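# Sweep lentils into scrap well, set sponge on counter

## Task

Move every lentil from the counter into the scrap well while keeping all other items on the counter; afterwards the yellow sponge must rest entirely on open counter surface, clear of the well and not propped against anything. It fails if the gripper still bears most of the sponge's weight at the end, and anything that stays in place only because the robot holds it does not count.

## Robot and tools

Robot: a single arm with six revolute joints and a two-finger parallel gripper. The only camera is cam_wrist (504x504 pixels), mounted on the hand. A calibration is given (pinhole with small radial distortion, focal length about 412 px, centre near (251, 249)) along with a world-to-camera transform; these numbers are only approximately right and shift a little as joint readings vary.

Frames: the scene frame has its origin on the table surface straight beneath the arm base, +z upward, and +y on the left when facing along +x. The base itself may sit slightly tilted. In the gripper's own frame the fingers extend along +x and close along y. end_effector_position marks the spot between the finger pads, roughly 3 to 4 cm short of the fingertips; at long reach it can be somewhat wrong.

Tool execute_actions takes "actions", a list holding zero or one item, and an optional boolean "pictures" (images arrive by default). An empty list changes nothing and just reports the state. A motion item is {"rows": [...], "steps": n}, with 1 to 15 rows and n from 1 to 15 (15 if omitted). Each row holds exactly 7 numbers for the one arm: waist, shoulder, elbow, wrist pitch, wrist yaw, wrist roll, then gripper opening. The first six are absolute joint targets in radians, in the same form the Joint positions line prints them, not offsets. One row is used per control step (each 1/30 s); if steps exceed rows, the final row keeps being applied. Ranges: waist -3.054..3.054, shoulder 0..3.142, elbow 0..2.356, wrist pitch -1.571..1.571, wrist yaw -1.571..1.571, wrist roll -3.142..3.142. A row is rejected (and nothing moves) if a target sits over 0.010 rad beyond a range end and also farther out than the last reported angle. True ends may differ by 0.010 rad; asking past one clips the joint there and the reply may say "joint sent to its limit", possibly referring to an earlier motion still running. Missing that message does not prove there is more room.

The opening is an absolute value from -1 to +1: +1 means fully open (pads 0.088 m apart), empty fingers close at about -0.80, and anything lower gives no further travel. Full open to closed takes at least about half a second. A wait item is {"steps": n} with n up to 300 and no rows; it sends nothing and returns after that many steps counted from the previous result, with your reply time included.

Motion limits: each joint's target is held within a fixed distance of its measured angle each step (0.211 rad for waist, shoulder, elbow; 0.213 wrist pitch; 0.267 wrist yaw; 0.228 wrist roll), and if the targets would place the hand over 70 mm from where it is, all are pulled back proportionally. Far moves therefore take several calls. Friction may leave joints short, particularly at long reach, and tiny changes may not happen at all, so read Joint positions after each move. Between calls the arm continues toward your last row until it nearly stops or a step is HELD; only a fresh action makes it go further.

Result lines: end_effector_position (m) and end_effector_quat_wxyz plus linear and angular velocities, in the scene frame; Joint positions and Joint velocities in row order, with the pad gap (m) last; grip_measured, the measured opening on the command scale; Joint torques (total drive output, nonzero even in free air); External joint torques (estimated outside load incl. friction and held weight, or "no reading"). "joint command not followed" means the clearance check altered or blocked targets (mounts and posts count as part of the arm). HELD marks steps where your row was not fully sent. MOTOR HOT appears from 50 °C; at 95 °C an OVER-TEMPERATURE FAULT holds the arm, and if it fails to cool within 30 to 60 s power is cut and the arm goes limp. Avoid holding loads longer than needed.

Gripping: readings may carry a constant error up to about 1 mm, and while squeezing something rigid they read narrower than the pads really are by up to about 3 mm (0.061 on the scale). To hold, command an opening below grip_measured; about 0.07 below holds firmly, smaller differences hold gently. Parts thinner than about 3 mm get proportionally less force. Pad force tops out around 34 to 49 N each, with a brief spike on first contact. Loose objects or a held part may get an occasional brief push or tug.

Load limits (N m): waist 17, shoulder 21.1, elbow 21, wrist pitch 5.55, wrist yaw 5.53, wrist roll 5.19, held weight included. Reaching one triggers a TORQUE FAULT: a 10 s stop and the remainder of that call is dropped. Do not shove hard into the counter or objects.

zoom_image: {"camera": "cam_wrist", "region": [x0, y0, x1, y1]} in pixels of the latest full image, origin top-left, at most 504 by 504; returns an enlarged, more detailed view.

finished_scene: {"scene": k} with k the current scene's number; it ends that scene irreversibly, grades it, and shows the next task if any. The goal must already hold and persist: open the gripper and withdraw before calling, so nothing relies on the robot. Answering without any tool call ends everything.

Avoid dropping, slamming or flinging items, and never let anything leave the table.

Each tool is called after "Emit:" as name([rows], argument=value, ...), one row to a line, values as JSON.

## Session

Emit:
execute_actions(actions=[])

Scene clock: 0.00 s of 4539.00 s.
end_effector_position=(+0.2386, +0.2542, +0.2411) grip_measured=+0.827 end_effector_quat_wxyz=(+0.700, +0.440, +0.420, -0.374) end_effector_velocity=(-0.003, -0.004, -0.001) end_effector_angular_velocity=(-0.017, +0.020, +0.005)
Joint positions: [ 0.923  1.826  1.693 -1.379  0.382  2.209  0.08 ]
Joint velocities: [-0.002 -0.002 -0.002 -0.022 -0.007 -0.007 -0.   ]
Joint torques (N m, as the arm reports them, + toward a larger angle): no reading
External joint torques (N m, as the arm's controller estimates them; a push from outside toward a larger angle lowers the number): no reading
Motor temperatures (°C, as the motors report them): [35 38 37 33 32 34]
Heat: hottest shoulder 38 °C (+0.0 °C/min).
camera_calibration (this result's frames):
cam_wrist: T_world_to_cam=[[-0.920558, -0.288726, -0.263079, 0.357334], [-0.317899, 0.945146, 0.0750972, -0.151513], [0.226965, 0.152764, -0.961847, 0.215671], [0, 0, 0, 1]] pos_world=[0.231831, 0.213427, 0.312828]

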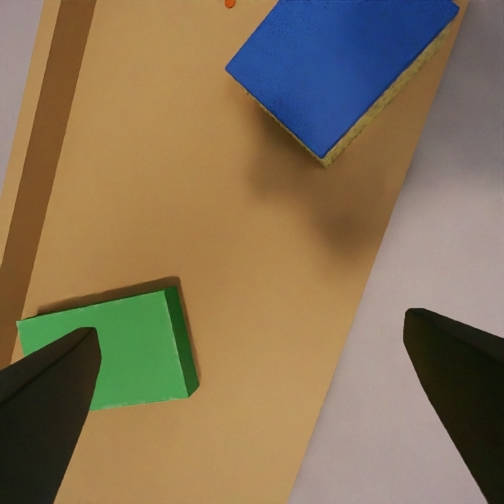

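Emit:
execute_actions([
  {"rows":[[0.55,1.5,1.9,-1.5,0,0,1]]},
], pictures=false)

Emit:
execute_actions([
  {"steps":32},
])

Emit:
execute_actions([
  {"rows":[[0.0,1.5,1.9,-1.5,0,0,1]]},
])

Emit:
execute_actions([
  {"rows":[[-0.55,1.5,1.9,-1.5,0,0,1]]},
])

Scene clock: 6.87 s of 4539.00 s.
end_effector_position=(+0.2373, +0.1639, +0.3923) grip_measured=+0.987 end_effector_quat_wxyz=(+0.748, +0.393, +0.527, -0.093) end_effector_velocity=(+0.010, +0.016, -0.039) end_effector_angular_velocity=(-0.962, -0.411, +1.861)
Joint positions: [ 0.555  1.481  1.908 -1.497  0.008  1.329  0.087]
Joint velocities: [-0.007  0.115 -0.007 -0.051 -0.066 -2.132  0.   ]
Joint torques (N m, as the arm reports them, + toward a larger angle): [-0.54 -3.22  4.16  0.8  -0.05 -0.1 ]
External joint torques (N m, as the arm's controller estimates them; a push from outside toward a larger angle lowers the number): [-0.39  0.15 -0.33 -0.37 -0.1  -0.07]
Motor temperatures (°C, as the motors report them): [35 40 38 33 32 34]
Heat: hottest shoulder 40 °C (+17.5 °C/min).
Steps of this call (steps 1 to 90: nothing new was sent; then 3.37 s passed at rest; steps 91 to 105: all 15 steps of this action). Readings (joint positions):
91: [0.910 1.812 1.712 -1.397 0.333 2.172]
92: [0.884 1.801 1.732 -1.415 0.279 2.130]
94: [0.810 1.750 1.777 -1.440 0.187 2.044]
98: [0.635 1.594 1.858 -1.476 0.068 1.830]
105: the state above

Scene clock: 7.93 s of 4539.00 s.
end_effector_position=(+0.2405, +0.1664, +0.3860) grip_measured=+0.987 end_effector_quat_wxyz=(+0.825, -0.152, +0.483, +0.251) end_effector_velocity=(+0.000, -0.001, -0.001) end_effector_angular_velocity=(+0.004, +0.012, -0.010)
Joint positions: [ 0.553  1.5    1.904 -1.498  0.003  0.003  0.087]
Joint velocities: [-0.007  0.002  0.002 -0.007 -0.007  0.007  0.   ]
Joint torques (N m, as the arm reports them, + toward a larger angle): [-0.35 -4.66  4.55  0.81 -0.09 -0.05]
External joint torques (N m, as the arm's controller estimates them; a push from outside toward a larger angle lowers the number): [-0.3  -0.25 -0.7  -0.35 -0.09 -0.05]
Motor temperatures (°C, as the motors report them): [35 40 38 33 32 34]
Heat: hottest shoulder 40 °C (+15.1 °C/min).
Steps of this call (steps 1 to 32: the robot went on to your last target). Readings (joint positions):
1: [0.555 1.486 1.908 -1.498 0.007 1.257]
2: [0.555 1.492 1.906 -1.498 0.006 1.186]
4: [0.554 1.499 1.904 -1.498 0.005 1.042]
8: [0.554 1.500 1.904 -1.498 0.004 0.756]
32: the state above
camera_calibration (this result's frames):
cam_wrist: T_world_to_cam=[[0.510111, -0.859403, 0.0348236, 0.00776552], [-0.84434, -0.508065, -0.170178, 0.384373], [0.163944, 0.0574065, -0.984798, 0.407848], [0, 0, 0, 1]] pos_world=[0.253716, 0.178547, 0.466789]

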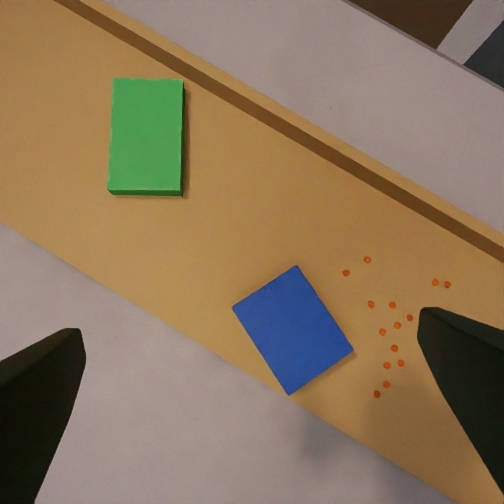

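Scene clock: 8.43 s of 4539.00 s.
end_effector_position=(+0.2929, +0.0112, +0.3854) grip_measured=+0.988 end_effector_quat_wxyz=(+0.862, -0.010, +0.507, +0.024) end_effector_velocity=(-0.005, -0.006, -0.002) end_effector_angular_velocity=(+0.002, +0.022, -0.012)
Joint positions: [ 0.006  1.501  1.904 -1.498  0.004 -0.     0.087]
Joint velocities: [-0.022 -0.002 -0.002 -0.022 -0.007 -0.007 -0.   ]
Joint torques (N m, as the arm reports them, + toward a larger angle): [-0.64 -5.01  4.63  0.81 -0.09  0.03]
External joint torques (N m, as the arm's controller estimates them; a push from outside toward a larger angle lowers the number): [-0.58 -0.5  -0.64 -0.33 -0.09  0.02]
Motor temperatures (°C, as the motors report them): [35 40 38 33 32 34]
Heat: hottest shoulder 40 °C (+14.2 °C/min).
Steps of this call (steps 1 to 15: all 15 steps of this action). Readings (joint positions):
1: [0.524 1.500 1.904 -1.498 -0.014 -0.001]
2: [0.467 1.500 1.904 -1.498 -0.013 -0.001]
4: [0.332 1.500 1.904 -1.498 -0.004 -0.001]
8: [0.078 1.501 1.904 -1.498 0.003 -0.001]
15: the state above
camera_calibration (this result's frames):
cam_wrist: T_world_to_cam=[[-0.00817907, -0.999783, 0.0191651, 0.00702103], [-0.985904, 0.00485966, -0.16724, 0.384189], [0.167111, -0.0202628, -0.98573, 0.407879], [0, 0, 0, 1]] pos_world=[0.31067, 0.0134172, 0.466176]

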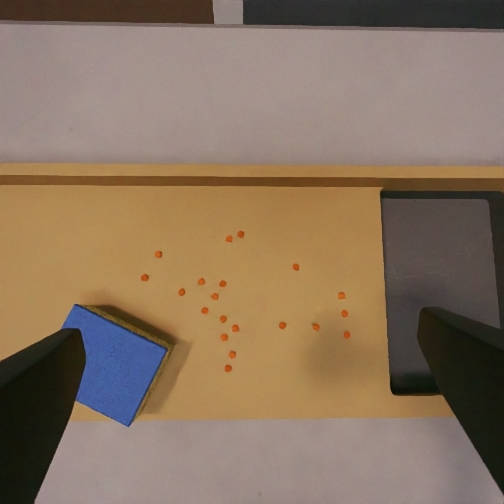

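Scene clock: 8.93 s of 4539.00 s.
end_effector_position=(+0.2564, -0.1495, +0.3819) grip_measured=+0.988 end_effector_quat_wxyz=(+0.834, +0.136, +0.494, -0.207) end_effector_velocity=(-0.001, -0.004, -0.001) end_effector_angular_velocity=(+0.002, -0.004, -0.007)
Joint positions: [-0.544  1.502  1.904 -1.498  0.003 -0.     0.087]
Joint velocities: [-0.017 -0.002 -0.007  0.007 -0.007 -0.007 -0.   ]
Joint torques (N m, as the arm reports them, + toward a larger angle): [-0.38 -5.07  4.63  0.8  -0.13  0.05]
External joint torques (N m, as the arm's controller estimates them; a push from outside toward a larger angle lowers the number): [-0.42 -0.49 -0.66 -0.34 -0.12  0.05]
Motor temperatures (°C, as the motors report them): [35 40 38 33 32 34]
Heat: hottest shoulder 40 °C (+13.4 °C/min).
Steps of this call (steps 1 to 15: all 15 steps of this action). Readings (joint positions):
1: [-0.024 1.501 1.904 -1.498 -0.014 -0.002]
2: [-0.080 1.501 1.904 -1.498 -0.013 -0.002]
4: [-0.215 1.501 1.904 -1.498 -0.004 -0.002]
8: [-0.469 1.502 1.904 -1.498 0.003 -0.001]
15: the state above
camera_calibration (this result's frames):
cam_wrist: T_world_to_cam=[[-0.529174, -0.8485, 0.00472567, 0.00787489], [-0.838609, 0.52214, -0.155258, 0.383448], [0.129269, -0.0861214, -0.987863, 0.408032], [0, 0, 0, 1]] pos_world=[0.272984, -0.158392, 0.462576]

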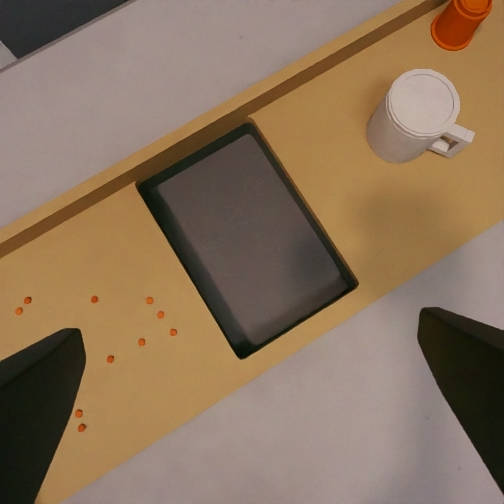

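Emit:
execute_actions([
  {"rows":[[0.41,1.6,1.6,-1.35,0,-0.659,1],[0.41,1.6,1.6,-1.35,0,-0.659,1],[0.41,1.6,1.6,-1.35,0,-0.659,1],[0.41,1.6,1.6,-1.35,0,-0.659,1],[0.41,1.65,1.5,-1.3,0,-0.659,1],[0.41,1.65,1.5,-1.3,0,-0.659,1],[0.41,1.65,1.5,-1.3,0,-0.659,1],[0.41,1.743,1.356,-1.218,0,-0.659,1]]},
], pictures=false)

Emit:
execute_actions([
  {"steps":25},
])

Scene clock: 28.03 s of 4539.00 s.
end_effector_position=(+0.3056, +0.0395, +0.1806) grip_measured=+0.988 end_effector_quat_wxyz=(+0.666, -0.259, +0.650, +0.258) end_effector_velocity=(-0.151, +0.585, -0.203) end_effector_angular_velocity=(-0.158, +0.560, +2.519)
Joint positions: [ 0.088  1.736  1.39  -1.234  0.005 -0.614  0.087]
Joint velocities: [ 1.922  0.271 -0.505  0.183  0.007 -0.593 -0.   ]
Joint torques (N m, as the arm reports them, + toward a larger angle): [ 1.17 -8.28  5.42  0.31 -0.15 -0.11]
External joint torques (N m, as the arm's controller estimates them; a push from outside toward a larger angle lowers the number): [ 0.52  0.81 -1.3   0.01 -0.02 -0.08]
Motor temperatures (°C, as the motors report them): [35 40 39 34 32 34]
Heat: hottest shoulder 40 °C (+4.3 °C/min).
Steps of this call (steps 1 to 15: the robot went on to your last target; steps 16 to 90: nothing new was sent; then 15.60 s passed at rest; steps 91 to 105: all 15 steps of this action). Readings (joint positions):
91: [-0.529 1.507 1.876 -1.469 0.011 -0.041]
92: [-0.493 1.507 1.845 -1.443 0.010 -0.088]
94: [-0.409 1.528 1.772 -1.406 0.007 -0.182]
98: [-0.247 1.616 1.615 -1.335 0.005 -0.359]
105: the state above

Scene clock: 28.87 s of 4539.00 s.
end_effector_position=(+0.2735, +0.1349, +0.1717) grip_measured=+0.989 end_effector_quat_wxyz=(+0.601, -0.373, +0.600, +0.374) end_effector_velocity=(-0.006, -0.001, +0.000) end_effector_angular_velocity=(-0.003, +0.023, -0.005)
Joint positions: [ 0.41   1.745  1.364 -1.22  -0.003 -0.657  0.087]
Joint velocities: [ 0.002 -0.002 -0.002 -0.022 -0.007  0.007 -0.   ]
Joint torques (N m, as the arm reports them, + toward a larger angle): [-0.05 -7.15  4.49  0.34  0.09 -0.07]
External joint torques (N m, as the arm's controller estimates them; a push from outside toward a larger angle lowers the number): [-0.09 -0.39 -1.18  0.02  0.14 -0.07]
Motor temperatures (°C, as the motors report them): [35 41 39 33 32 34]
Heat: hottest shoulder 41 °C (+6.2 °C/min).
Steps of this call (steps 1 to 25: the robot went on to your last target). Readings (joint positions):
1: [0.154 1.743 1.377 -1.229 0.005 -0.628]
2: [0.221 1.745 1.370 -1.226 0.004 -0.637]
4: [0.340 1.745 1.367 -1.222 -0.002 -0.649]
8: [0.416 1.745 1.365 -1.221 -0.005 -0.655]
25: the state above
camera_calibration (this result's frames):
cam_wrist: T_world_to_cam=[[0.877942, -0.475929, 0.0520583, -0.183973], [-0.464896, -0.821464, 0.330255, 0.212354], [-0.114414, -0.314146, -0.942455, 0.312225], [0, 0, 0, 1]] pos_world=[0.295962, 0.184967, 0.233704]

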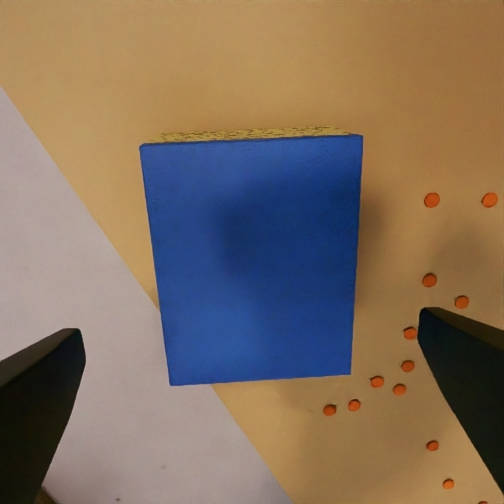

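Emit:
execute_actions([
  {"rows":[[0.402,1.751,1.34,-1.195,0,-0.665,1],[0.402,1.757,1.32,-1.17,0,-0.665,1],[0.402,1.763,1.3,-1.145,0,-0.665,1],[0.402,1.769,1.28,-1.12,0,-0.665,1],[0.402,1.775,1.26,-1.095,0,-0.665,1],[0.402,1.781,1.24,-1.07,0,-0.665,1],[0.402,1.787,1.22,-1.045,0,-0.665,1],[0.402,1.793,1.2,-1.02,0,-0.665,1],[0.402,1.799,1.18,-0.995,0,-0.665,1],[0.402,1.806,1.16,-0.97,0,-0.665,1]]},
], pictures=false)

Emit:
execute_actions([
  {"steps":10},
])

Scene clock: 39.20 s of 4539.00 s.
end_effector_position=(+0.2714, +0.1321, +0.1073) grip_measured=+0.989 end_effector_quat_wxyz=(+0.596, -0.373, +0.605, +0.374) end_effector_velocity=(+0.008, +0.002, -0.009) end_effector_angular_velocity=(+0.018, -0.054, +0.005)
Joint positions: [ 0.405  1.802  1.168 -0.981 -0.003 -0.662  0.087]
Joint velocities: [-0.002 -0.002 -0.042  0.095  0.007 -0.007 -0.   ]
Joint torques (N m, as the arm reports them, + toward a larger angle): [-0.33 -6.58  4.69  0.39  0.12 -0.07]
External joint torques (N m, as the arm's controller estimates them; a push from outside toward a larger angle lowers the number): [-0.3   0.7  -0.98  0.02  0.16 -0.07]
Motor temperatures (°C, as the motors report them): [35 42 40 33 32 34]
Heat: hottest shoulder 42 °C (+6.1 °C/min).
Steps of this call (steps 1 to 15: the robot went on to your last target; steps 16 to 90: nothing new was sent; then 6.83 s passed at rest; steps 91 to 105: all 15 steps of this action). Readings (joint positions):
91: [0.410 1.745 1.360 -1.213 -0.003 -0.659]
92: [0.409 1.745 1.352 -1.200 -0.003 -0.660]
94: [0.407 1.747 1.326 -1.163 -0.003 -0.661]
98: [0.405 1.770 1.251 -1.073 -0.003 -0.662]
105: the state above

Scene clock: 39.53 s of 4539.00 s.
end_effector_position=(+0.2730, +0.1328, +0.1071) grip_measured=+0.989 end_effector_quat_wxyz=(+0.599, -0.373, +0.602, +0.374) end_effector_velocity=(-0.002, -0.001, +0.000) end_effector_angular_velocity=(+0.004, +0.010, +0.005)
Joint positions: [ 0.405  1.802  1.167 -0.972 -0.003 -0.662  0.087]
Joint velocities: [-0.002 -0.002 -0.002 -0.007 -0.007 -0.007 -0.   ]
Joint torques (N m, as the arm reports them, + toward a larger angle): [-0.31 -6.86  4.46  0.3   0.1  -0.07]
External joint torques (N m, as the arm's controller estimates them; a push from outside toward a larger angle lowers the number): [-0.26 -0.04 -0.88  0.    0.14 -0.07]
Motor temperatures (°C, as the motors report them): [35 42 40 33 32 34]
Heat: hottest shoulder 42 °C (+6.1 °C/min).
Steps of this call (steps 1 to 10: the robot went on to your last target). Readings (joint positions):
1: [0.405 1.802 1.167 -0.978 -0.003 -0.662]
2: [0.405 1.802 1.167 -0.975 -0.003 -0.662]
4: [0.405 1.802 1.167 -0.974 -0.003 -0.662]
8: [0.405 1.802 1.167 -0.973 -0.003 -0.662]
10: the state above
camera_calibration (this result's frames):
cam_wrist: T_world_to_cam=[[0.878379, -0.475486, 0.0486047, -0.181004], [-0.462862, -0.820856, 0.334596, 0.230634], [-0.119198, -0.3164, -0.941107, 0.252098], [0, 0, 0, 1]] pos_world=[0.295791, 0.183016, 0.16888]

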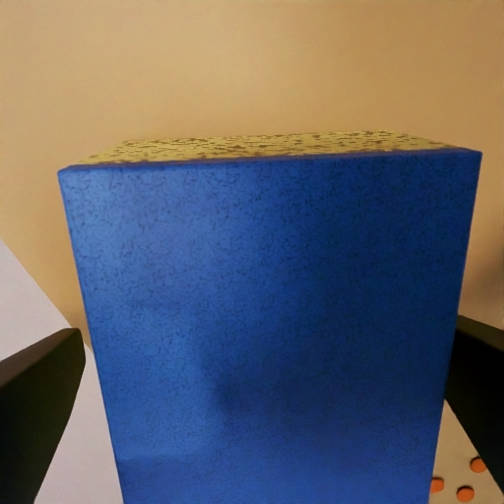

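Emit:
execute_actions([
  {"rows":[[0.402,1.806,1.16,-0.97,0,-0.665,0.9],[0.402,1.806,1.16,-0.97,0,-0.665,0.8],[0.402,1.806,1.16,-0.97,0,-0.665,0.73],[0.402,1.806,1.16,-0.97,0,-0.665,0.67],[0.402,1.806,1.16,-0.97,0,-0.665,0.61],[0.402,1.806,1.16,-0.97,0,-0.665,0.55],[0.402,1.806,1.16,-0.97,0,-0.665,0.49],[0.402,1.806,1.16,-0.97,0,-0.665,0.44],[0.402,1.806,1.16,-0.97,0,-0.665,0.4]]},
])

Emit:
execute_actions([
  {"rows":[[0.402,1.797,1.178,-0.985,0,-0.665,0.4],[0.402,1.79,1.192,-1.0,0,-0.665,0.4],[0.402,1.785,1.206,-1.018,0,-0.665,0.4],[0.402,1.78,1.22,-1.036,0,-0.665,0.4],[0.402,1.775,1.234,-1.054,0,-0.665,0.4],[0.402,1.77,1.248,-1.072,0,-0.665,0.4],[0.402,1.765,1.262,-1.09,0,-0.665,0.4],[0.402,1.765,1.275,-1.105,0,-0.62,0.4],[0.41,1.78,1.295,-1.11,0,-0.55,0.4],[0.415,1.8,1.315,-1.112,0,-0.45,0.4],[0.42,1.82,1.34,-1.115,0,-0.35,0.4],[0.43,1.84,1.36,-1.118,0,-0.2,0.4],[0.44,1.86,1.385,-1.12,0,0,0.4],[0.445,1.88,1.405,-1.123,0,0.2,0.4],[0.45,1.895,1.42,-1.125,0,0.394,0.4]]},
], pictures=false)

Emit:
execute_actions([
  {"steps":25},
])

Scene clock: 54.30 s of 4539.00 s.
end_effector_position=(+0.2730, +0.1328, +0.1071) grip_measured=+0.414 end_effector_quat_wxyz=(+0.599, -0.373, +0.602, +0.374) end_effector_velocity=(-0.001, -0.004, +0.000) end_effector_angular_velocity=(-0.010, +0.003, -0.029)
Joint positions: [ 0.405  1.802  1.167 -0.972 -0.003 -0.663  0.059]
Joint velocities: [-0.007 -0.002 -0.002 -0.007  0.007  0.022 -0.008]
Joint torques (N m, as the arm reports them, + toward a larger angle): [-0.35 -6.5   4.3   0.3   0.11 -0.06]
External joint torques (N m, as the arm's controller estimates them; a push from outside toward a larger angle lowers the number): [-0.29  0.31 -1.01  0.    0.14 -0.06]
Motor temperatures (°C, as the motors report them): [35 43 40 33 32 34]
Heat: hottest shoulder 43 °C (+5.5 °C/min).
Steps of this call (steps 1 to 15: the robot went on to your last target; steps 16 to 90: nothing new was sent; then 11.27 s passed at rest; steps 91 to 105: all 15 steps of this action). Readings (joint positions):
91: [0.405 1.802 1.167 -0.972 -0.003 -0.663]
92: [0.405 1.802 1.167 -0.972 -0.003 -0.663]
94: [0.405 1.802 1.167 -0.972 -0.003 -0.663]
98: [0.405 1.802 1.167 -0.972 -0.003 -0.663]
105: the state above
camera_calibration (this result's frames):
cam_wrist: T_world_to_cam=[[0.878561, -0.475151, 0.0486036, -0.181097], [-0.462549, -0.821033, 0.334595, 0.230572], [-0.119078, -0.316444, -0.941108, 0.252071], [0, 0, 0, 1]] pos_world=[0.295772, 0.183025, 0.16888]

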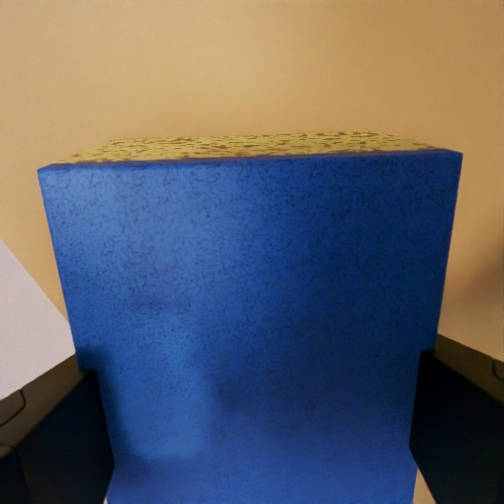

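Scene clock: 54.80 s of 4539.00 s.
end_effector_position=(+0.2944, +0.1528, +0.1452) grip_measured=+0.403 end_effector_quat_wxyz=(+0.673, -0.239, +0.658, +0.240) end_effector_velocity=(+0.078, +0.127, -0.022) end_effector_angular_velocity=(+0.020, +0.061, -1.890)
Joint positions: [ 0.431  1.844  1.376 -1.113 -0.002 -0.213  0.059]
Joint velocities: [ 0.227  0.53   0.579 -0.095 -0.007  2.117 -0.   ]
Joint torques (N m, as the arm reports them, + toward a larger angle): [ 0.35 -5.81  5.36 -0.08  0.09  0.13]
External joint torques (N m, as the arm's controller estimates them; a push from outside toward a larger angle lowers the number): [ 0.31  1.24  0.16 -0.3   0.12  0.13]
Motor temperatures (°C, as the motors report them): [35 43 40 33 32 34]
Heat: hottest shoulder 43 °C (+5.5 °C/min).
Steps of this call (steps 1 to 15: all 15 steps of this action). Readings (joint positions):
1: [0.405 1.802 1.167 -0.973 -0.003 -0.663]
2: [0.405 1.802 1.170 -0.980 -0.003 -0.663]
4: [0.405 1.801 1.184 -1.007 -0.003 -0.663]
8: [0.405 1.785 1.236 -1.069 -0.003 -0.653]
15: the state above

Scene clock: 55.63 s of 4539.00 s.
end_effector_position=(+0.2978, +0.1613, +0.1409) grip_measured=+0.403 end_effector_quat_wxyz=(+0.709, -0.036, +0.704, +0.037) end_effector_velocity=(-0.005, -0.003, +0.000) end_effector_angular_velocity=(-0.017, +0.016, +0.024)
Joint positions: [ 0.449  1.886  1.412 -1.123 -0.002  0.391  0.059]
Joint velocities: [ 0.002 -0.002 -0.002 -0.022  0.007 -0.022  0.   ]
Joint torques (N m, as the arm reports them, + toward a larger angle): [ 0.03 -6.84  5.92  0.04  0.14  0.09]
External joint torques (N m, as the arm's controller estimates them; a push from outside toward a larger angle lowers the number): [ 0.07  0.84  0.38 -0.28  0.12  0.09]
Motor temperatures (°C, as the motors report them): [35 43 40 33 32 34]
Heat: hottest shoulder 43 °C (+5.4 °C/min).
Steps of this call (steps 1 to 25: the robot went on to your last target). Readings (joint positions):
1: [0.438 1.859 1.390 -1.114 -0.002 -0.142]
2: [0.443 1.870 1.399 -1.116 -0.002 -0.070]
4: [0.448 1.882 1.404 -1.121 -0.002 0.073]
8: [0.449 1.886 1.409 -1.123 -0.002 0.311]
25: the state above
camera_calibration (this result's frames):
cam_wrist: T_world_to_cam=[[0.0638984, -0.996699, 0.0500811, 0.135538], [-0.944456, -0.044186, 0.325653, 0.273577], [-0.322365, -0.0681081, -0.944162, 0.316721], [0, 0, 0, 1]] pos_world=[0.351821, 0.16875, 0.203157]

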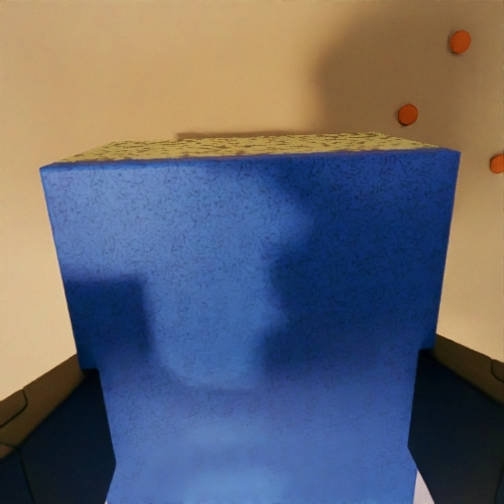

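Emit:
execute_actions([
  {"rows":[[0.45,1.898,1.4,-1.111,0,0.394,0.4],[0.45,1.902,1.389,-1.097,0,0.394,0.4],[0.45,1.906,1.378,-1.083,0,0.394,0.4],[0.45,1.91,1.367,-1.069,0,0.394,0.4],[0.45,1.914,1.356,-1.055,0,0.394,0.4],[0.45,1.918,1.346,-1.041,0,0.394,0.4],[0.45,1.922,1.336,-1.027,0,0.394,0.4],[0.45,1.926,1.327,-1.013,0,0.394,0.4],[0.45,1.93,1.318,-1.0,0,0.394,0.4]]},
], pictures=false)

Emit:
execute_actions([
  {"rows":[[0.44,1.92,1.308,-0.998,0,0.384,0.4],[0.424,1.91,1.296,-0.995,0,0.368,0.4],[0.397,1.894,1.275,-0.99,0,0.34,0.4],[0.369,1.879,1.256,-0.986,0,0.313,0.4],[0.34,1.865,1.238,-0.982,0,0.284,0.4],[0.311,1.852,1.221,-0.978,0,0.255,0.4],[0.281,1.84,1.206,-0.974,0,0.225,0.4],[0.251,1.829,1.191,-0.971,0,0.194,0.4],[0.22,1.819,1.18,-0.969,0,0.163,0.4],[0.188,1.81,1.169,-0.967,0,0.131,0.4],[0.156,1.803,1.16,-0.965,0,0.099,0.4],[0.124,1.796,1.152,-0.964,0,0.067,0.4]]},
], pictures=false)

Emit:
execute_actions([
  {"steps":8},
])

Scene clock: 63.77 s of 4539.00 s.
end_effector_position=(+0.2977, +0.1611, +0.1075) grip_measured=+0.403 end_effector_quat_wxyz=(+0.706, -0.037, +0.706, +0.036) end_effector_velocity=(+0.009, +0.005, +0.000) end_effector_angular_velocity=(+0.031, -0.042, +0.005)
Joint positions: [ 0.449  1.924  1.325 -1.006 -0.002  0.392  0.059]
Joint velocities: [-0.002 -0.002 -0.002  0.051 -0.007 -0.007 -0.   ]
Joint torques (N m, as the arm reports them, + toward a larger angle): [ 0.05 -7.12  4.22  0.39  0.12  0.09]
External joint torques (N m, as the arm's controller estimates them; a push from outside toward a larger angle lowers the number): [ 0.07  0.69 -1.19  0.07  0.11  0.09]
Motor temperatures (°C, as the motors report them): [35 44 41 33 32 34]
Heat: hottest shoulder 44 °C (+5.0 °C/min).
Steps of this call (steps 1 to 15: the robot went on to your last target; steps 16 to 90: nothing new was sent; then 4.63 s passed at rest; steps 91 to 105: all 15 steps of this action). Readings (joint positions):
91: [0.449 1.886 1.412 -1.123 -0.002 0.392]
92: [0.449 1.887 1.409 -1.116 -0.002 0.392]
94: [0.449 1.890 1.397 -1.094 -0.002 0.392]
98: [0.449 1.906 1.357 -1.044 -0.002 0.392]
105: the state above

Scene clock: 64.27 s of 4539.00 s.
end_effector_position=(+0.2993, +0.0533, +0.1052) grip_measured=+0.403 end_effector_quat_wxyz=(+0.704, -0.028, +0.709, +0.033) end_effector_velocity=(-0.003, -0.086, -0.003) end_effector_angular_velocity=(+0.035, -0.006, +0.015)
Joint positions: [ 0.131  1.808  1.166 -0.969 -0.     0.091  0.059]
Joint velocities: [-0.286 -0.071 -0.095  0.037 -0.022 -0.3   -0.   ]
Joint torques (N m, as the arm reports them, + toward a larger angle): [ 1.28 -7.86  3.93  0.38  0.02 -0.12]
External joint torques (N m, as the arm's controller estimates them; a push from outside toward a larger angle lowers the number): [-0.06 -1.02 -1.47  0.    0.19 -0.09]
Motor temperatures (°C, as the motors report them): [35 44 41 33 32 34]
Heat: hottest shoulder 44 °C (+5.1 °C/min).
Steps of this call (steps 1 to 15: all 15 steps of this action). Readings (joint positions):
1: [0.448 1.924 1.324 -1.003 -0.002 0.392]
2: [0.446 1.923 1.320 -0.999 -0.002 0.386]
4: [0.427 1.911 1.298 -0.992 -0.002 0.354]
8: [0.322 1.864 1.234 -0.980 -0.002 0.255]
15: the state above

Scene clock: 64.53 s of 4539.00 s.
end_effector_position=(+0.2988, +0.0509, +0.1050) grip_measured=+0.403 end_effector_quat_wxyz=(+0.704, -0.033, +0.709, +0.037) end_effector_velocity=(-0.003, -0.002, -0.001) end_effector_angular_velocity=(-0.009, +0.011, +0.020)
Joint positions: [ 0.124  1.804  1.161 -0.966 -0.     0.07   0.059]
Joint velocities: [-0.002 -0.002 -0.007 -0.007  0.007 -0.022  0.   ]
Joint torques (N m, as the arm reports them, + toward a larger angle): [ 0.02 -7.85  3.98  0.34  0.05 -0.07]
External joint torques (N m, as the arm's controller estimates them; a push from outside toward a larger angle lowers the number): [ 0.01 -1.06 -1.28  0.04  0.05 -0.07]
Motor temperatures (°C, as the motors report them): [35 44 41 33 32 34]
Heat: hottest shoulder 44 °C (+5.0 °C/min).
Steps of this call (steps 1 to 8: the robot went on to your last target). Readings (joint positions):
1: [0.125 1.806 1.164 -0.968 -0.000 0.084]
2: [0.124 1.806 1.163 -0.967 -0.000 0.080]
4: [0.124 1.805 1.162 -0.967 -0.000 0.074]
8: the state above
camera_calibration (this result's frames):
cam_wrist: T_world_to_cam=[[0.0609481, -0.99713, 0.0449228, 0.0287303], [-0.940038, -0.0422106, 0.338448, 0.278562], [-0.33558, -0.0628569, -0.939912, 0.278917], [0, 0, 0, 1]] pos_world=[0.353707, 0.057938, 0.166588]

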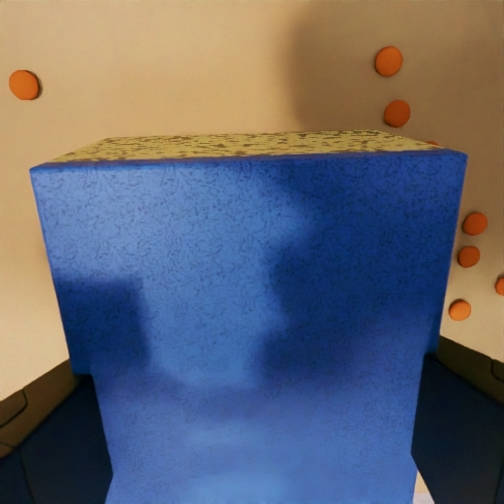

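Emit:
execute_actions([
  {"rows":[[0.108,1.794,1.149,-0.963,0,0.05,0.4],[0.091,1.791,1.146,-0.963,0,0.034,0.4],[0.058,1.787,1.141,-0.962,0,0.001,0.4],[0.025,1.785,1.137,-0.961,0,-0.033,0.4],[-0.008,1.784,1.135,-0.961,0,-0.066,0.4],[-0.042,1.784,1.134,-0.961,0,-0.1,0.4],[-0.076,1.786,1.135,-0.961,0,-0.134,0.4],[-0.109,1.789,1.137,-0.961,0,-0.167,0.4],[-0.142,1.793,1.141,-0.962,0,-0.201,0.4],[-0.175,1.797,1.146,-0.963,0,-0.234,0.4],[-0.208,1.802,1.152,-0.964,0,-0.267,0.4],[-0.24,1.808,1.16,-0.965,0,-0.299,0.4],[-0.272,1.815,1.169,-0.967,0,-0.331,0.4],[-0.304,1.824,1.18,-0.969,0,-0.363,0.4],[-0.335,1.834,1.191,-0.971,0,-0.394,0.4]]},
], pictures=false)

Emit:
execute_actions([
  {"rows":[[-0.365,1.844,1.206,-0.974,0,-0.425,0.4],[-0.395,1.856,1.221,-0.978,0,-0.455,0.4],[-0.424,1.869,1.238,-0.982,0,-0.484,0.4],[-0.453,1.882,1.256,-0.986,0,-0.513,0.4],[-0.48,1.896,1.275,-0.99,0,-0.54,0.4],[-0.495,1.904,1.286,-0.993,0,-0.555,0.4]],"steps":13},
])

Emit:
execute_actions([
  {"rows":[[-0.495,1.89,1.305,-1.015,0,-0.555,0.4],[-0.495,1.88,1.32,-1.04,0,-0.555,0.4],[-0.495,1.87,1.335,-1.065,0,-0.555,0.4],[-0.495,1.86,1.35,-1.09,0,-0.555,0.4],[-0.495,1.84,1.365,-1.12,0,-0.555,0.4],[-0.48,1.8,1.375,-1.15,0,-0.53,0.4],[-0.45,1.75,1.375,-1.19,0,-0.5,0.4],[-0.41,1.69,1.37,-1.22,0,-0.45,0.4],[-0.36,1.62,1.365,-1.26,0,-0.4,0.4],[-0.3,1.54,1.36,-1.3,0,-0.33,0.4],[-0.24,1.45,1.35,-1.34,0,-0.26,0.4],[-0.18,1.36,1.34,-1.38,0,-0.19,0.4],[-0.12,1.27,1.33,-1.42,0,-0.12,0.4],[-0.07,1.18,1.32,-1.45,0,-0.05,0.4],[-0.04,1.1,1.32,-1.47,0,0,0.4]]},
], pictures=false)

Emit:
execute_actions([
  {"steps":22},
])

Scene clock: 77.03 s of 4539.00 s.
end_effector_position=(+0.2976, -0.0661, +0.1039) grip_measured=+0.403 end_effector_quat_wxyz=(+0.705, -0.030, +0.707, +0.046) end_effector_velocity=(-0.002, -0.293, -0.001) end_effector_angular_velocity=(+0.037, -0.022, -0.010)
Joint positions: [-0.262  1.807  1.166 -0.966 -0.002 -0.323  0.059]
Joint velocities: [-0.94   0.203  0.266 -0.051 -0.007 -0.93  -0.   ]
Joint torques (N m, as the arm reports them, + toward a larger angle): [-0.29 -5.83  5.62  0.06  0.05 -0.11]
External joint torques (N m, as the arm's controller estimates them; a push from outside toward a larger angle lowers the number): [-0.4   0.99  0.4  -0.24  0.09 -0.11]
Motor temperatures (°C, as the motors report them): [35 46 40 33 32 34]
Heat: hottest shoulder 46 °C (+6.1 °C/min).
Steps of this call (steps 1 to 30: the robot went on to your last target; steps 31 to 90: nothing new was sent; then 9.00 s passed at rest; steps 91 to 105: all 15 steps of this action). Readings (joint positions):
91: [0.123 1.803 1.160 -0.965 -0.000 0.064]
92: [0.119 1.802 1.159 -0.965 -0.000 0.055]
94: [0.091 1.798 1.153 -0.964 -0.002 0.016]
98: [-0.031 1.793 1.147 -0.963 -0.002 -0.098]
105: the state above

Scene clock: 77.47 s of 4539.00 s.
end_effector_position=(+0.2965, -0.1442, +0.1029) grip_measured=+0.403 end_effector_quat_wxyz=(+0.707, -0.025, +0.705, +0.045) end_effector_velocity=(+0.001, -0.000, -0.002) end_effector_angular_velocity=(+0.012, +0.006, +0.064)
Joint positions: [-0.495  1.892  1.278 -0.991 -0.002 -0.549  0.059]
Joint velocities: [-0.002  0.017  0.012 -0.007 -0.007 -0.066  0.   ]
Joint torques (N m, as the arm reports them, + toward a larger angle): [ 0.26 -6.28  5.76  0.03  0.04 -0.1 ]
External joint torques (N m, as the arm's controller estimates them; a push from outside toward a larger angle lowers the number): [ 0.17  1.31  0.38 -0.27  0.09 -0.1 ]
Motor temperatures (°C, as the motors report them): [35 46 40 33 32 34]
Heat: hottest shoulder 46 °C (+6.0 °C/min).
Steps of this call (steps 1 to 13: all 13 steps of this action). Readings (joint positions):
1: [-0.293 1.815 1.177 -0.968 -0.002 -0.355]
2: [-0.324 1.824 1.188 -0.970 -0.002 -0.386]
4: [-0.384 1.846 1.217 -0.977 -0.002 -0.446]
8: [-0.479 1.885 1.269 -0.985 -0.002 -0.528]
13: the state above
camera_calibration (this result's frames):
cam_wrist: T_world_to_cam=[[0.0608382, -0.997876, 0.0232697, -0.163424], [-0.94275, -0.0497874, 0.329763, 0.269434], [-0.327905, -0.0419997, -0.943777, 0.265069], [0, 0, 0, 1]] pos_world=[0.350868, -0.13853, 0.165119]

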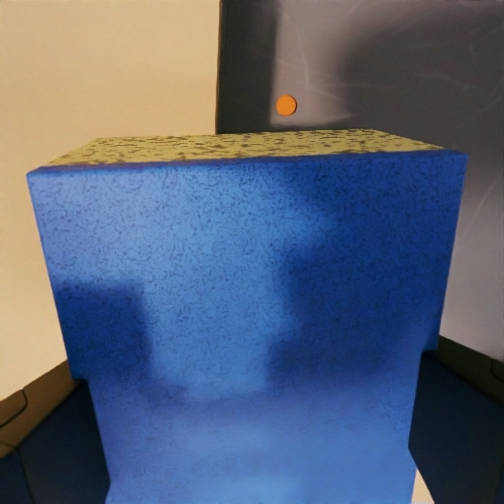

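Scene clock: 77.97 s of 4539.00 s.
end_effector_position=(+0.2495, -0.0329, +0.2415) grip_measured=+0.403 end_effector_quat_wxyz=(+0.748, -0.017, +0.664, +0.015) end_effector_velocity=(-0.321, +0.463, +0.328) end_effector_angular_velocity=(+0.151, -0.559, -0.280)
Joint positions: [-0.164  1.448  1.344 -1.377  0.001 -0.165  0.059]
Joint velocities: [ 1.639 -1.643 -0.144 -0.96  -0.037  1.927 -0.   ]
Joint torques (N m, as the arm reports them, + toward a larger angle): [-0.97 -6.81  4.07 -0.14  0.    0.07]
External joint torques (N m, as the arm's controller estimates them; a push from outside toward a larger angle lowers the number): [ 0.08 -1.32 -1.4  -0.35 -0.11  0.08]
Motor temperatures (°C, as the motors report them): [35 46 40 33 32 34]
Heat: hottest shoulder 46 °C (+6.1 °C/min).
Steps of this call (steps 1 to 15: all 15 steps of this action). Readings (joint positions):
1: [-0.495 1.892 1.282 -0.998 -0.002 -0.550]
2: [-0.495 1.892 1.289 -1.011 -0.002 -0.551]
4: [-0.495 1.889 1.311 -1.046 -0.002 -0.552]
8: [-0.476 1.810 1.347 -1.150 0.001 -0.508]
15: the state above

Scene clock: 78.70 s of 4539.00 s.
end_effector_position=(+0.1886, -0.0020, +0.3033) grip_measured=+0.403 end_effector_quat_wxyz=(+0.822, +0.004, +0.569, +0.007) end_effector_velocity=(-0.001, +0.001, -0.002) end_effector_angular_velocity=(+0.004, +0.012, +0.007)
Joint positions: [-0.043  1.101  1.326 -1.468 -0.003 -0.002  0.059]
Joint velocities: [-0.002  0.002 -0.002 -0.007 -0.007 -0.007 -0.   ]
Joint torques (N m, as the arm reports them, + toward a larger angle): [ 0.29 -2.38  4.6   0.63  0.15  0.09]
External joint torques (N m, as the arm's controller estimates them; a push from outside toward a larger angle lowers the number): [ 0.25 -0.41 -1.03 -0.31  0.17  0.09]
Motor temperatures (°C, as the motors report them): [35 46 40 33 32 34]
Heat: hottest shoulder 46 °C (+6.0 °C/min).
Steps of this call (steps 1 to 22: the robot went on to your last target). Readings (joint positions):
1: [-0.115 1.389 1.338 -1.406 -0.002 -0.113]
2: [-0.080 1.327 1.333 -1.428 -0.004 -0.078]
4: [-0.053 1.206 1.330 -1.451 -0.005 -0.038]
8: [-0.047 1.096 1.333 -1.467 -0.003 -0.010]
22: the state above
camera_calibration (this result's frames):
cam_wrist: T_world_to_cam=[[-0.047955, -0.998647, 0.0200923, 0.00182613], [-0.998674, 0.0475594, -0.0197252, 0.225428], [0.018743, -0.0210115, -0.999604, 0.376322], [0, 0, 0, 1]] pos_world=[0.218163, -0.000990426, 0.380583]

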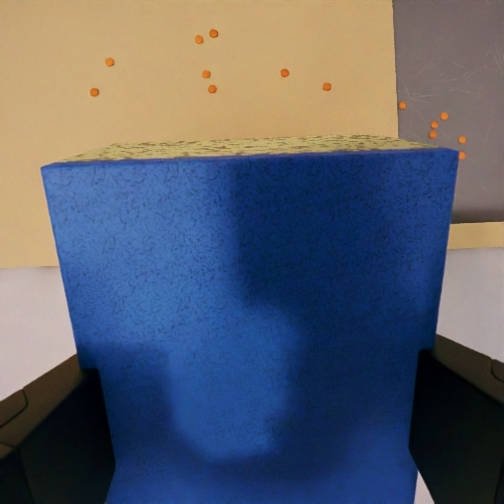

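Emit:
execute_actions([
  {"rows":[[-0.01,1.17,1.35,-1.455,0,0.02,0.4],[0.02,1.25,1.385,-1.44,0,0.045,0.4],[0.05,1.33,1.42,-1.42,0,0.07,0.4],[0.08,1.41,1.455,-1.4,0,0.09,0.4],[0.11,1.49,1.49,-1.38,0,0.115,0.4],[0.14,1.57,1.525,-1.36,0,0.14,0.4],[0.17,1.65,1.56,-1.345,0,0.165,0.4],[0.2,1.73,1.595,-1.325,0,0.19,0.4],[0.23,1.81,1.63,-1.305,0,0.21,0.4],[0.26,1.88,1.66,-1.29,0,0.235,0.4],[0.29,1.95,1.69,-1.27,0,0.26,0.4],[0.32,2.01,1.715,-1.255,0,0.28,0.4],[0.345,2.06,1.735,-1.24,0,0.295,0.4],[0.36,2.1,1.75,-1.23,0,0.305,0.4],[0.368,2.128,1.755,-1.225,0,0.313,0.4]]},
], pictures=false)

Emit:
execute_actions([
  {"steps":18},
], pictures=false)

Emit:
execute_actions([
  {"rows":[[0.368,2.131,1.74,-1.211,0,0.313,0.4],[0.368,2.134,1.727,-1.197,0,0.313,0.4],[0.368,2.137,1.715,-1.183,0,0.313,0.4],[0.368,2.14,1.703,-1.169,0,0.313,0.4],[0.368,2.143,1.691,-1.155,0,0.313,0.4],[0.368,2.146,1.679,-1.141,0,0.313,0.4],[0.368,2.15,1.667,-1.127,0,0.313,0.4],[0.368,2.154,1.655,-1.113,0,0.313,0.4],[0.368,2.158,1.643,-1.101,0,0.313,0.4]]},
])

Scene clock: 96.33 s of 4539.00 s.
end_effector_position=(+0.3582, +0.1376, +0.2048) grip_measured=+0.403 end_effector_quat_wxyz=(+0.752, -0.015, +0.657, +0.048) end_effector_velocity=(+0.149, +0.332, -0.467) end_effector_angular_velocity=(-0.275, +0.828, +0.273)
Joint positions: [ 0.321  1.93   1.716 -1.249 -0.001  0.278  0.059]
Joint velocities: [ 0.657  1.717  0.545  0.3   -0.007  0.388 -0.   ]
Joint torques (N m, as the arm reports them, + toward a larger angle): [-0.4  -6.48  5.25  0.2   0.06  0.14]
External joint torques (N m, as the arm's controller estimates them; a push from outside toward a larger angle lowers the number): [0.05 0.93 0.44 0.02 0.   0.13]
Motor temperatures (°C, as the motors report them): [35 43 41 33 32 34]
Heat: hottest shoulder 43 °C (+1.0 °C/min).
Steps of this call (steps 1 to 15: the robot went on to your last target; steps 16 to 90: nothing new was sent; then 14.13 s passed at rest; steps 91 to 105: all 15 steps of this action). Readings (joint positions):
91: [-0.037 1.112 1.329 -1.470 -0.002 0.004]
92: [-0.023 1.138 1.343 -1.469 -0.001 0.016]
94: [0.020 1.238 1.397 -1.438 -0.001 0.050]
98: [0.128 1.500 1.520 -1.365 -0.001 0.138]
105: the state above

Scene clock: 96.93 s of 4539.00 s.
end_effector_position=(+0.3654, +0.1614, +0.1391) grip_measured=+0.403 end_effector_quat_wxyz=(+0.705, -0.037, +0.707, +0.037) end_effector_velocity=(-0.002, -0.001, +0.000) end_effector_angular_velocity=(+0.004, +0.010, +0.020)
Joint positions: [ 0.37   2.13   1.75  -1.226 -0.001  0.311  0.059]
Joint velocities: [-0.002 -0.002 -0.002 -0.007 -0.007 -0.022 -0.   ]
Joint torques (N m, as the arm reports them, + toward a larger angle): [-0.19 -9.56  5.69  0.25  0.06  0.1 ]
External joint torques (N m, as the arm's controller estimates them; a push from outside toward a larger angle lowers the number): [-0.18 -0.1   0.03 -0.07  0.05  0.1 ]
Motor temperatures (°C, as the motors report them): [35 43 41 33 32 34]
Heat: hottest shoulder 43 °C (+1.0 °C/min).
Steps of this call (steps 1 to 18: the robot went on to your last target). Readings (joint positions):
1: [0.340 1.987 1.731 -1.239 -0.001 0.288]
2: [0.355 2.034 1.739 -1.231 -0.001 0.295]
4: [0.371 2.102 1.740 -1.230 -0.001 0.303]
8: [0.371 2.135 1.740 -1.230 -0.001 0.309]
18: the state above

Scene clock: 97.43 s of 4539.00 s.
end_effector_position=(+0.3652, +0.1613, +0.1067) grip_measured=+0.403 end_effector_quat_wxyz=(+0.706, -0.037, +0.707, +0.037) end_effector_velocity=(+0.003, -0.001, -0.003) end_effector_angular_velocity=(-0.002, -0.014, -0.010)
Joint positions: [ 0.37   2.15   1.651 -1.107 -0.001  0.311  0.059]
Joint velocities: [-0.002  0.002 -0.007  0.022  0.007  0.007 -0.   ]
Joint torques (N m, as the arm reports them, + toward a larger angle): [-0.2  -8.81  4.36  0.39  0.07  0.1 ]
External joint torques (N m, as the arm's controller estimates them; a push from outside toward a larger angle lowers the number): [-0.17  0.72 -1.17  0.05  0.05  0.1 ]
Motor temperatures (°C, as the motors report them): [35 43 41 33 32 34]
Heat: hottest shoulder 43 °C (+1.0 °C/min).
Steps of this call (steps 1 to 15: all 15 steps of this action). Readings (joint positions):
1: [0.370 2.130 1.750 -1.224 -0.001 0.311]
2: [0.370 2.130 1.747 -1.216 -0.001 0.311]
4: [0.370 2.130 1.733 -1.194 -0.001 0.311]
8: [0.370 2.134 1.689 -1.144 -0.001 0.311]
15: the state above
camera_calibration (this result's frames):
cam_wrist: T_world_to_cam=[[0.0658552, -0.996445, 0.0525424, 0.131906], [-0.9417, -0.0446528, 0.333478, 0.346565], [-0.329947, -0.0714404, -0.941292, 0.30915], [0, 0, 0, 1]] pos_world=[0.419677, 0.168998, 0.168498]

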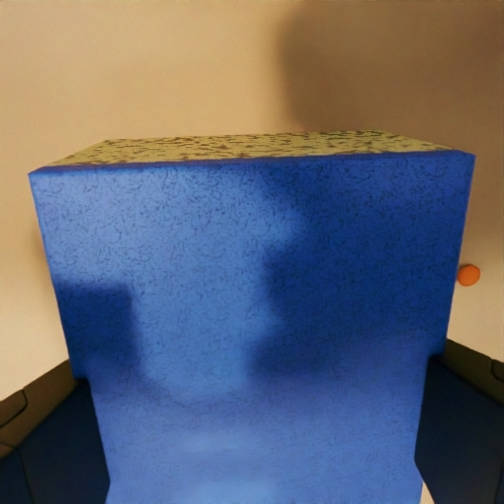

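Emit:
execute_actions([
  {"rows":[[0.358,2.146,1.634,-1.097,0,0.303,0.4],[0.345,2.136,1.622,-1.093,0,0.29,0.4],[0.322,2.122,1.601,-1.086,0,0.266,0.4],[0.298,2.109,1.58,-1.079,0,0.242,0.4],[0.274,2.096,1.561,-1.072,0,0.218,0.4],[0.249,2.085,1.544,-1.067,0,0.193,0.4],[0.224,2.074,1.529,-1.062,0,0.167,0.4],[0.198,2.065,1.515,-1.057,0,0.142,0.4],[0.172,2.056,1.502,-1.053,0,0.116,0.4],[0.146,2.049,1.491,-1.05,0,0.09,0.4],[0.12,2.043,1.483,-1.047,0,0.063,0.4],[0.093,2.037,1.474,-1.044,0,0.036,0.4],[0.066,2.033,1.468,-1.042,0,0.009,0.4],[0.039,2.029,1.462,-1.041,0,-0.018,0.4],[0.012,2.026,1.458,-1.04,0,-0.045,0.4]]},
], pictures=false)

Emit:
execute_actions([
  {"rows":[[-0.015,2.026,1.457,-1.039,0,-0.073,0.4],[-0.042,2.026,1.456,-1.039,0,-0.1,0.4],[-0.069,2.028,1.457,-1.039,0,-0.127,0.4],[-0.097,2.03,1.458,-1.04,0,-0.155,0.4],[-0.124,2.033,1.462,-1.041,0,-0.182,0.4],[-0.151,2.037,1.468,-1.042,0,-0.209,0.4],[-0.178,2.041,1.474,-1.044,0,-0.236,0.4],[-0.204,2.047,1.483,-1.047,0,-0.263,0.4],[-0.231,2.053,1.491,-1.05,0,-0.29,0.4],[-0.257,2.06,1.502,-1.053,0,-0.316,0.4],[-0.283,2.068,1.515,-1.057,0,-0.342,0.4],[-0.308,2.077,1.529,-1.062,0,-0.367,0.4],[-0.333,2.087,1.544,-1.067,0,-0.393,0.4],[-0.358,2.098,1.561,-1.072,0,-0.418,0.4],[-0.382,2.11,1.58,-1.079,0,-0.442,0.4]]},
], pictures=false)

Emit:
execute_actions([
  {"rows":[[-0.406,2.123,1.601,-1.086,0,-0.466,0.4],[-0.42,2.131,1.613,-1.09,0,-0.48,0.4],[-0.43,2.137,1.622,-1.093,0,-0.49,0.4]],"steps":10},
])

Emit:
execute_actions([
  {"rows":[[-0.43,2.122,1.64,-1.115,0,-0.49,0.4],[-0.43,2.112,1.655,-1.14,0,-0.49,0.4],[-0.43,2.1,1.67,-1.165,0,-0.49,0.4],[-0.43,2.085,1.685,-1.19,0,-0.49,0.4],[-0.43,2.06,1.695,-1.215,0,-0.49,0.4],[-0.42,2.01,1.685,-1.24,0,-0.47,0.4],[-0.39,1.94,1.66,-1.27,0,-0.44,0.4],[-0.36,1.86,1.63,-1.3,0,-0.4,0.4],[-0.32,1.77,1.59,-1.33,0,-0.35,0.4],[-0.28,1.67,1.55,-1.36,0,-0.3,0.4],[-0.23,1.56,1.5,-1.39,0,-0.24,0.4],[-0.18,1.44,1.45,-1.42,0,-0.18,0.4],[-0.13,1.31,1.39,-1.45,0,-0.12,0.4],[-0.08,1.18,1.33,-1.48,0,-0.05,0.4],[-0.04,1.05,1.27,-1.51,0,0,0.4]]},
], pictures=false)

Emit:
execute_actions([
  {"steps":28},
])

Scene clock: 114.60 s of 4539.00 s.
end_effector_position=(+0.3674, +0.0435, +0.1044) grip_measured=+0.403 end_effector_quat_wxyz=(+0.704, -0.033, +0.708, +0.040) end_effector_velocity=(-0.006, -0.291, -0.004) end_effector_angular_velocity=(+0.034, +0.019, +0.020)
Joint positions: [ 0.072  2.044  1.482 -1.047 -0.003  0.014  0.059]
Joint velocities: [-0.779 -0.134 -0.203  0.051 -0.007 -0.799  0.   ]
Joint torques (N m, as the arm reports them, + toward a larger angle): [-0.25 -9.54  4.01  0.31  0.12 -0.08]
External joint torques (N m, as the arm's controller estimates them; a push from outside toward a larger angle lowers the number): [-0.5  -0.74 -1.44 -0.01  0.16 -0.07]
Motor temperatures (°C, as the motors report them): [35 47 41 33 32 34]
Heat: hottest shoulder 47 °C (+4.1 °C/min).
Steps of this call (steps 1 to 15: the robot went on to your last target; steps 16 to 90: nothing new was sent; then 13.67 s passed at rest; steps 91 to 105: all 15 steps of this action). Readings (joint positions):
91: [0.369 2.150 1.649 -1.102 -0.001 0.310]
92: [0.367 2.149 1.645 -1.099 -0.001 0.305]
94: [0.352 2.138 1.623 -1.089 -0.002 0.278]
98: [0.267 2.096 1.558 -1.070 -0.003 0.194]
105: the state above

Scene clock: 115.10 s of 4539.00 s.
end_effector_position=(+0.3666, -0.1054, +0.1054) grip_measured=+0.403 end_effector_quat_wxyz=(+0.708, -0.030, +0.704, +0.046) end_effector_velocity=(+0.002, -0.296, -0.005) end_effector_angular_velocity=(+0.026, -0.012, +0.010)
Joint positions: [-0.324  2.075  1.541 -1.066 -0.003 -0.385  0.059]
Joint velocities: [-0.745  0.305  0.462 -0.154 -0.007 -0.755 -0.   ]
Joint torques (N m, as the arm reports them, + toward a larger angle): [-0.19 -7.52  5.54  0.08  0.09 -0.09]
External joint torques (N m, as the arm's controller estimates them; a push from outside toward a larger angle lowers the number): [-0.39  1.44  0.11 -0.26  0.14 -0.09]
Motor temperatures (°C, as the motors report them): [35 47 41 33 32 34]
Heat: hottest shoulder 47 °C (+4.0 °C/min).
Steps of this call (steps 1 to 15: all 15 steps of this action). Readings (joint positions):
1: [0.046 2.040 1.477 -1.045 -0.003 -0.012]
2: [0.020 2.038 1.473 -1.044 -0.003 -0.039]
4: [-0.033 2.036 1.470 -1.043 -0.003 -0.094]
8: [-0.141 2.036 1.471 -1.042 -0.003 -0.202]
15: the state above

Scene clock: 115.43 s of 4539.00 s.
end_effector_position=(+0.3646, -0.1495, +0.1041) grip_measured=+0.403 end_effector_quat_wxyz=(+0.708, -0.026, +0.704, +0.044) end_effector_velocity=(+0.005, +0.013, +0.004) end_effector_angular_velocity=(+0.022, -0.003, +0.064)
Joint positions: [-0.433  2.123  1.613 -1.09  -0.002 -0.485  0.059]
Joint velocities: [ 0.027  0.002  0.017 -0.022 -0.022 -0.037 -0.   ]
Joint torques (N m, as the arm reports them, + toward a larger angle): [ 0.43 -7.86  5.73  0.1   0.07 -0.08]
External joint torques (N m, as the arm's controller estimates them; a push from outside toward a larger angle lowers the number): [ 0.31  1.52  0.2  -0.2   0.12 -0.08]
Motor temperatures (°C, as the motors report them): [35 47 41 33 32 34]
Heat: hottest shoulder 47 °C (+4.0 °C/min).
Steps of this call (steps 1 to 10: all 10 steps of this action). Readings (joint positions):
1: [-0.349 2.086 1.558 -1.072 -0.003 -0.410]
2: [-0.372 2.096 1.574 -1.076 -0.003 -0.432]
4: [-0.410 2.113 1.598 -1.082 -0.003 -0.461]
8: [-0.435 2.122 1.612 -1.090 -0.002 -0.482]
10: the state above
camera_calibration (this result's frames):
cam_wrist: T_world_to_cam=[[0.0591204, -0.997906, 0.0262223, -0.172606], [-0.943874, -0.0473293, 0.326896, 0.334126], [-0.324971, -0.0440768, -0.944696, 0.286947], [0, 0, 0, 1]] pos_world=[0.418827, -0.143783, 0.16638]

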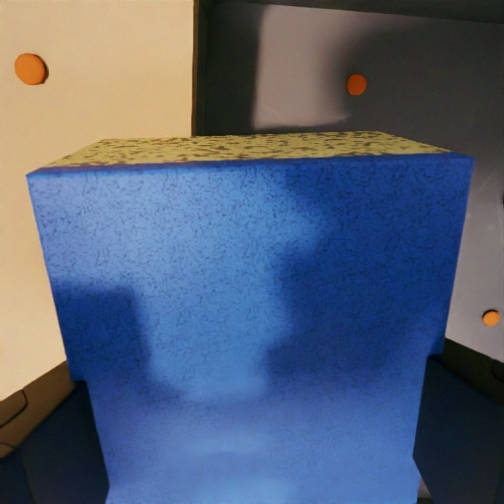

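Scene clock: 115.93 s of 4539.00 s.
end_effector_position=(+0.2743, -0.0362, +0.2230) grip_measured=+0.403 end_effector_quat_wxyz=(+0.707, -0.009, +0.706, +0.020) end_effector_velocity=(-0.514, +0.460, +0.058) end_effector_angular_velocity=(+0.081, +0.702, -0.092)
Joint positions: [-0.167  1.632  1.448 -1.417  0.001 -0.161  0.059]
Joint velocities: [ 1.385 -1.551 -1.399 -0.857 -0.037  1.487 -0.   ]
Joint torques (N m, as the arm reports them, + toward a larger angle): [-0.83 -5.73  3.53 -0.18  0.    0.09]
External joint torques (N m, as the arm's controller estimates them; a push from outside toward a larger angle lowers the number): [ 0.24 -0.68 -1.   -0.26 -0.1   0.09]
Motor temperatures (°C, as the motors report them): [35 47 41 33 32 34]
Heat: hottest shoulder 47 °C (+4.0 °C/min).
Steps of this call (steps 1 to 15: all 15 steps of this action). Readings (joint positions):
1: [-0.432 2.123 1.618 -1.098 -0.002 -0.486]
2: [-0.431 2.123 1.625 -1.110 -0.002 -0.486]
4: [-0.431 2.120 1.646 -1.146 -0.002 -0.487]
8: [-0.418 2.024 1.653 -1.235 0.000 -0.451]
15: the state above

Scene clock: 116.87 s of 4539.00 s.
end_effector_position=(+0.1682, -0.0020, +0.2935) grip_measured=+0.403 end_effector_quat_wxyz=(+0.809, +0.004, +0.587, +0.007) end_effector_velocity=(-0.002, +0.001, -0.001) end_effector_angular_velocity=(+0.009, +0.007, -0.007)
Joint positions: [-0.043  1.051  1.276 -1.511 -0.003 -0.002  0.059]
Joint velocities: [-0.002 -0.002 -0.002 -0.007 -0.007  0.007  0.   ]
Joint torques (N m, as the arm reports them, + toward a larger angle): [ 0.31 -2.3   4.51  0.78  0.14  0.1 ]
External joint torques (N m, as the arm's controller estimates them; a push from outside toward a larger angle lowers the number): [ 0.28 -0.73 -1.02 -0.08  0.16  0.09]
Motor temperatures (°C, as the motors report them): [35 47 41 33 32 34]
Heat: hottest shoulder 47 °C (+3.0 °C/min).
Steps of this call (steps 1 to 28: the robot went on to your last target). Readings (joint positions):
1: [-0.123 1.575 1.398 -1.443 -0.000 -0.114]
2: [-0.086 1.518 1.353 -1.469 -0.002 -0.079]
4: [-0.050 1.399 1.299 -1.494 -0.003 -0.039]
8: [-0.046 1.152 1.285 -1.504 -0.003 -0.010]
28: the state above
camera_calibration (this result's frames):
cam_wrist: T_world_to_cam=[[-0.046994, -0.998639, 0.0226399, 0.0000768904], [-0.998579, 0.0475369, 0.024071, 0.192087], [-0.0251144, -0.0214766, -0.999454, 0.374216], [0, 0, 0, 1]] pos_world=[0.201216, -0.00101753, 0.369387]

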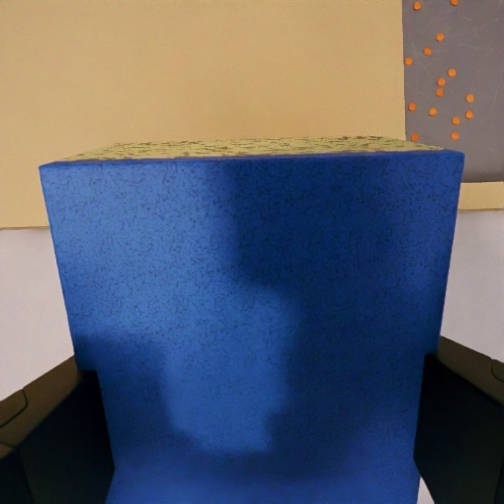

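Emit:
execute_actions([
  {"rows":[[-0.047,1.12,1.3,-1.49,0,0,0.4],[-0.054,1.2,1.335,-1.47,0,-0.01,0.4],[-0.061,1.28,1.37,-1.45,0,-0.02,0.4],[-0.068,1.36,1.405,-1.43,0,-0.025,0.4],[-0.075,1.44,1.44,-1.41,0,-0.03,0.4],[-0.082,1.52,1.475,-1.39,0,-0.04,0.4],[-0.09,1.6,1.51,-1.37,0,-0.045,0.4],[-0.098,1.68,1.545,-1.345,0,-0.05,0.4],[-0.106,1.76,1.58,-1.32,0,-0.06,0.4],[-0.114,1.84,1.61,-1.295,0,-0.065,0.4],[-0.122,1.91,1.64,-1.27,0,-0.07,0.4],[-0.13,1.97,1.665,-1.25,0,-0.08,0.4],[-0.137,2.03,1.685,-1.235,0,-0.085,0.4],[-0.142,2.07,1.7,-1.22,0,-0.09,0.4],[-0.145,2.092,1.712,-1.22,0,-0.092,0.4]]},
], pictures=false)

Emit:
execute_actions([
  {"steps":20},
])

Scene clock: 131.10 s of 4539.00 s.
end_effector_position=(+0.3737, -0.0330, +0.2053) grip_measured=+0.403 end_effector_quat_wxyz=(+0.755, +0.004, +0.656, +0.001) end_effector_velocity=(+0.275, -0.088, -0.478) end_effector_angular_velocity=(+0.070, +0.913, -0.040)
Joint positions: [-0.129  1.893  1.674 -1.243 -0.003 -0.079  0.059]
Joint velocities: [-0.193  1.834  0.603  0.315 -0.007 -0.139  0.   ]
Joint torques (N m, as the arm reports them, + toward a larger angle): [ 0.   -6.21  4.92  0.25  0.12 -0.02]
External joint torques (N m, as the arm's controller estimates them; a push from outside toward a larger angle lowers the number): [-0.23  0.79  0.29  0.07  0.16 -0.02]
Motor temperatures (°C, as the motors report them): [35 44 41 34 32 34]
Heat: hottest shoulder 44 °C (-1.0 °C/min).
Steps of this call (steps 1 to 15: the robot went on to your last target; steps 16 to 90: nothing new was sent; then 10.73 s passed at rest; steps 91 to 105: all 15 steps of this action). Readings (joint positions):
91: [-0.043 1.063 1.279 -1.511 -0.003 -0.002]
92: [-0.045 1.088 1.293 -1.509 -0.003 -0.002]
94: [-0.052 1.189 1.346 -1.470 -0.003 -0.012]
98: [-0.077 1.452 1.470 -1.392 -0.003 -0.035]
105: the state above

Scene clock: 131.77 s of 4539.00 s.
end_effector_position=(+0.3891, -0.0391, +0.1407) grip_measured=+0.403 end_effector_quat_wxyz=(+0.705, +0.009, +0.709, +0.004) end_effector_velocity=(-0.005, +0.003, +0.000) end_effector_angular_velocity=(+0.024, +0.020, -0.010)
Joint positions: [-0.144  2.094  1.708 -1.221 -0.003 -0.09   0.059]
Joint velocities: [-0.002 -0.002 -0.002 -0.022 -0.022  0.007 -0.   ]
Joint torques (N m, as the arm reports them, + toward a larger angle): [ 0.03 -9.51  5.57  0.25  0.13 -0.06]
External joint torques (N m, as the arm's controller estimates them; a push from outside toward a larger angle lowers the number): [-0.13 -0.34 -0.02 -0.06  0.16 -0.06]
Motor temperatures (°C, as the motors report them): [35 44 41 34 32 34]
Heat: hottest shoulder 44 °C (-1.0 °C/min).
Steps of this call (steps 1 to 20: the robot went on to your last target). Readings (joint positions):
1: [-0.135 1.952 1.690 -1.233 -0.003 -0.083]
2: [-0.139 1.999 1.697 -1.226 -0.003 -0.085]
4: [-0.143 2.068 1.697 -1.226 -0.003 -0.087]
8: [-0.144 2.098 1.697 -1.224 -0.003 -0.089]
20: the state above
camera_calibration (this result's frames):
cam_wrist: T_world_to_cam=[[-0.0464156, -0.998368, 0.0332825, -0.0248259], [-0.939537, 0.0549487, 0.338011, 0.351216], [-0.339288, -0.0155811, -0.940553, 0.340462], [0, 0, 0, 1]] pos_world=[0.444343, -0.0387795, 0.202334]

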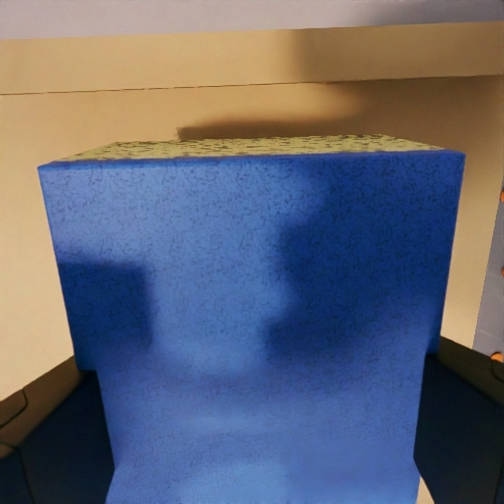

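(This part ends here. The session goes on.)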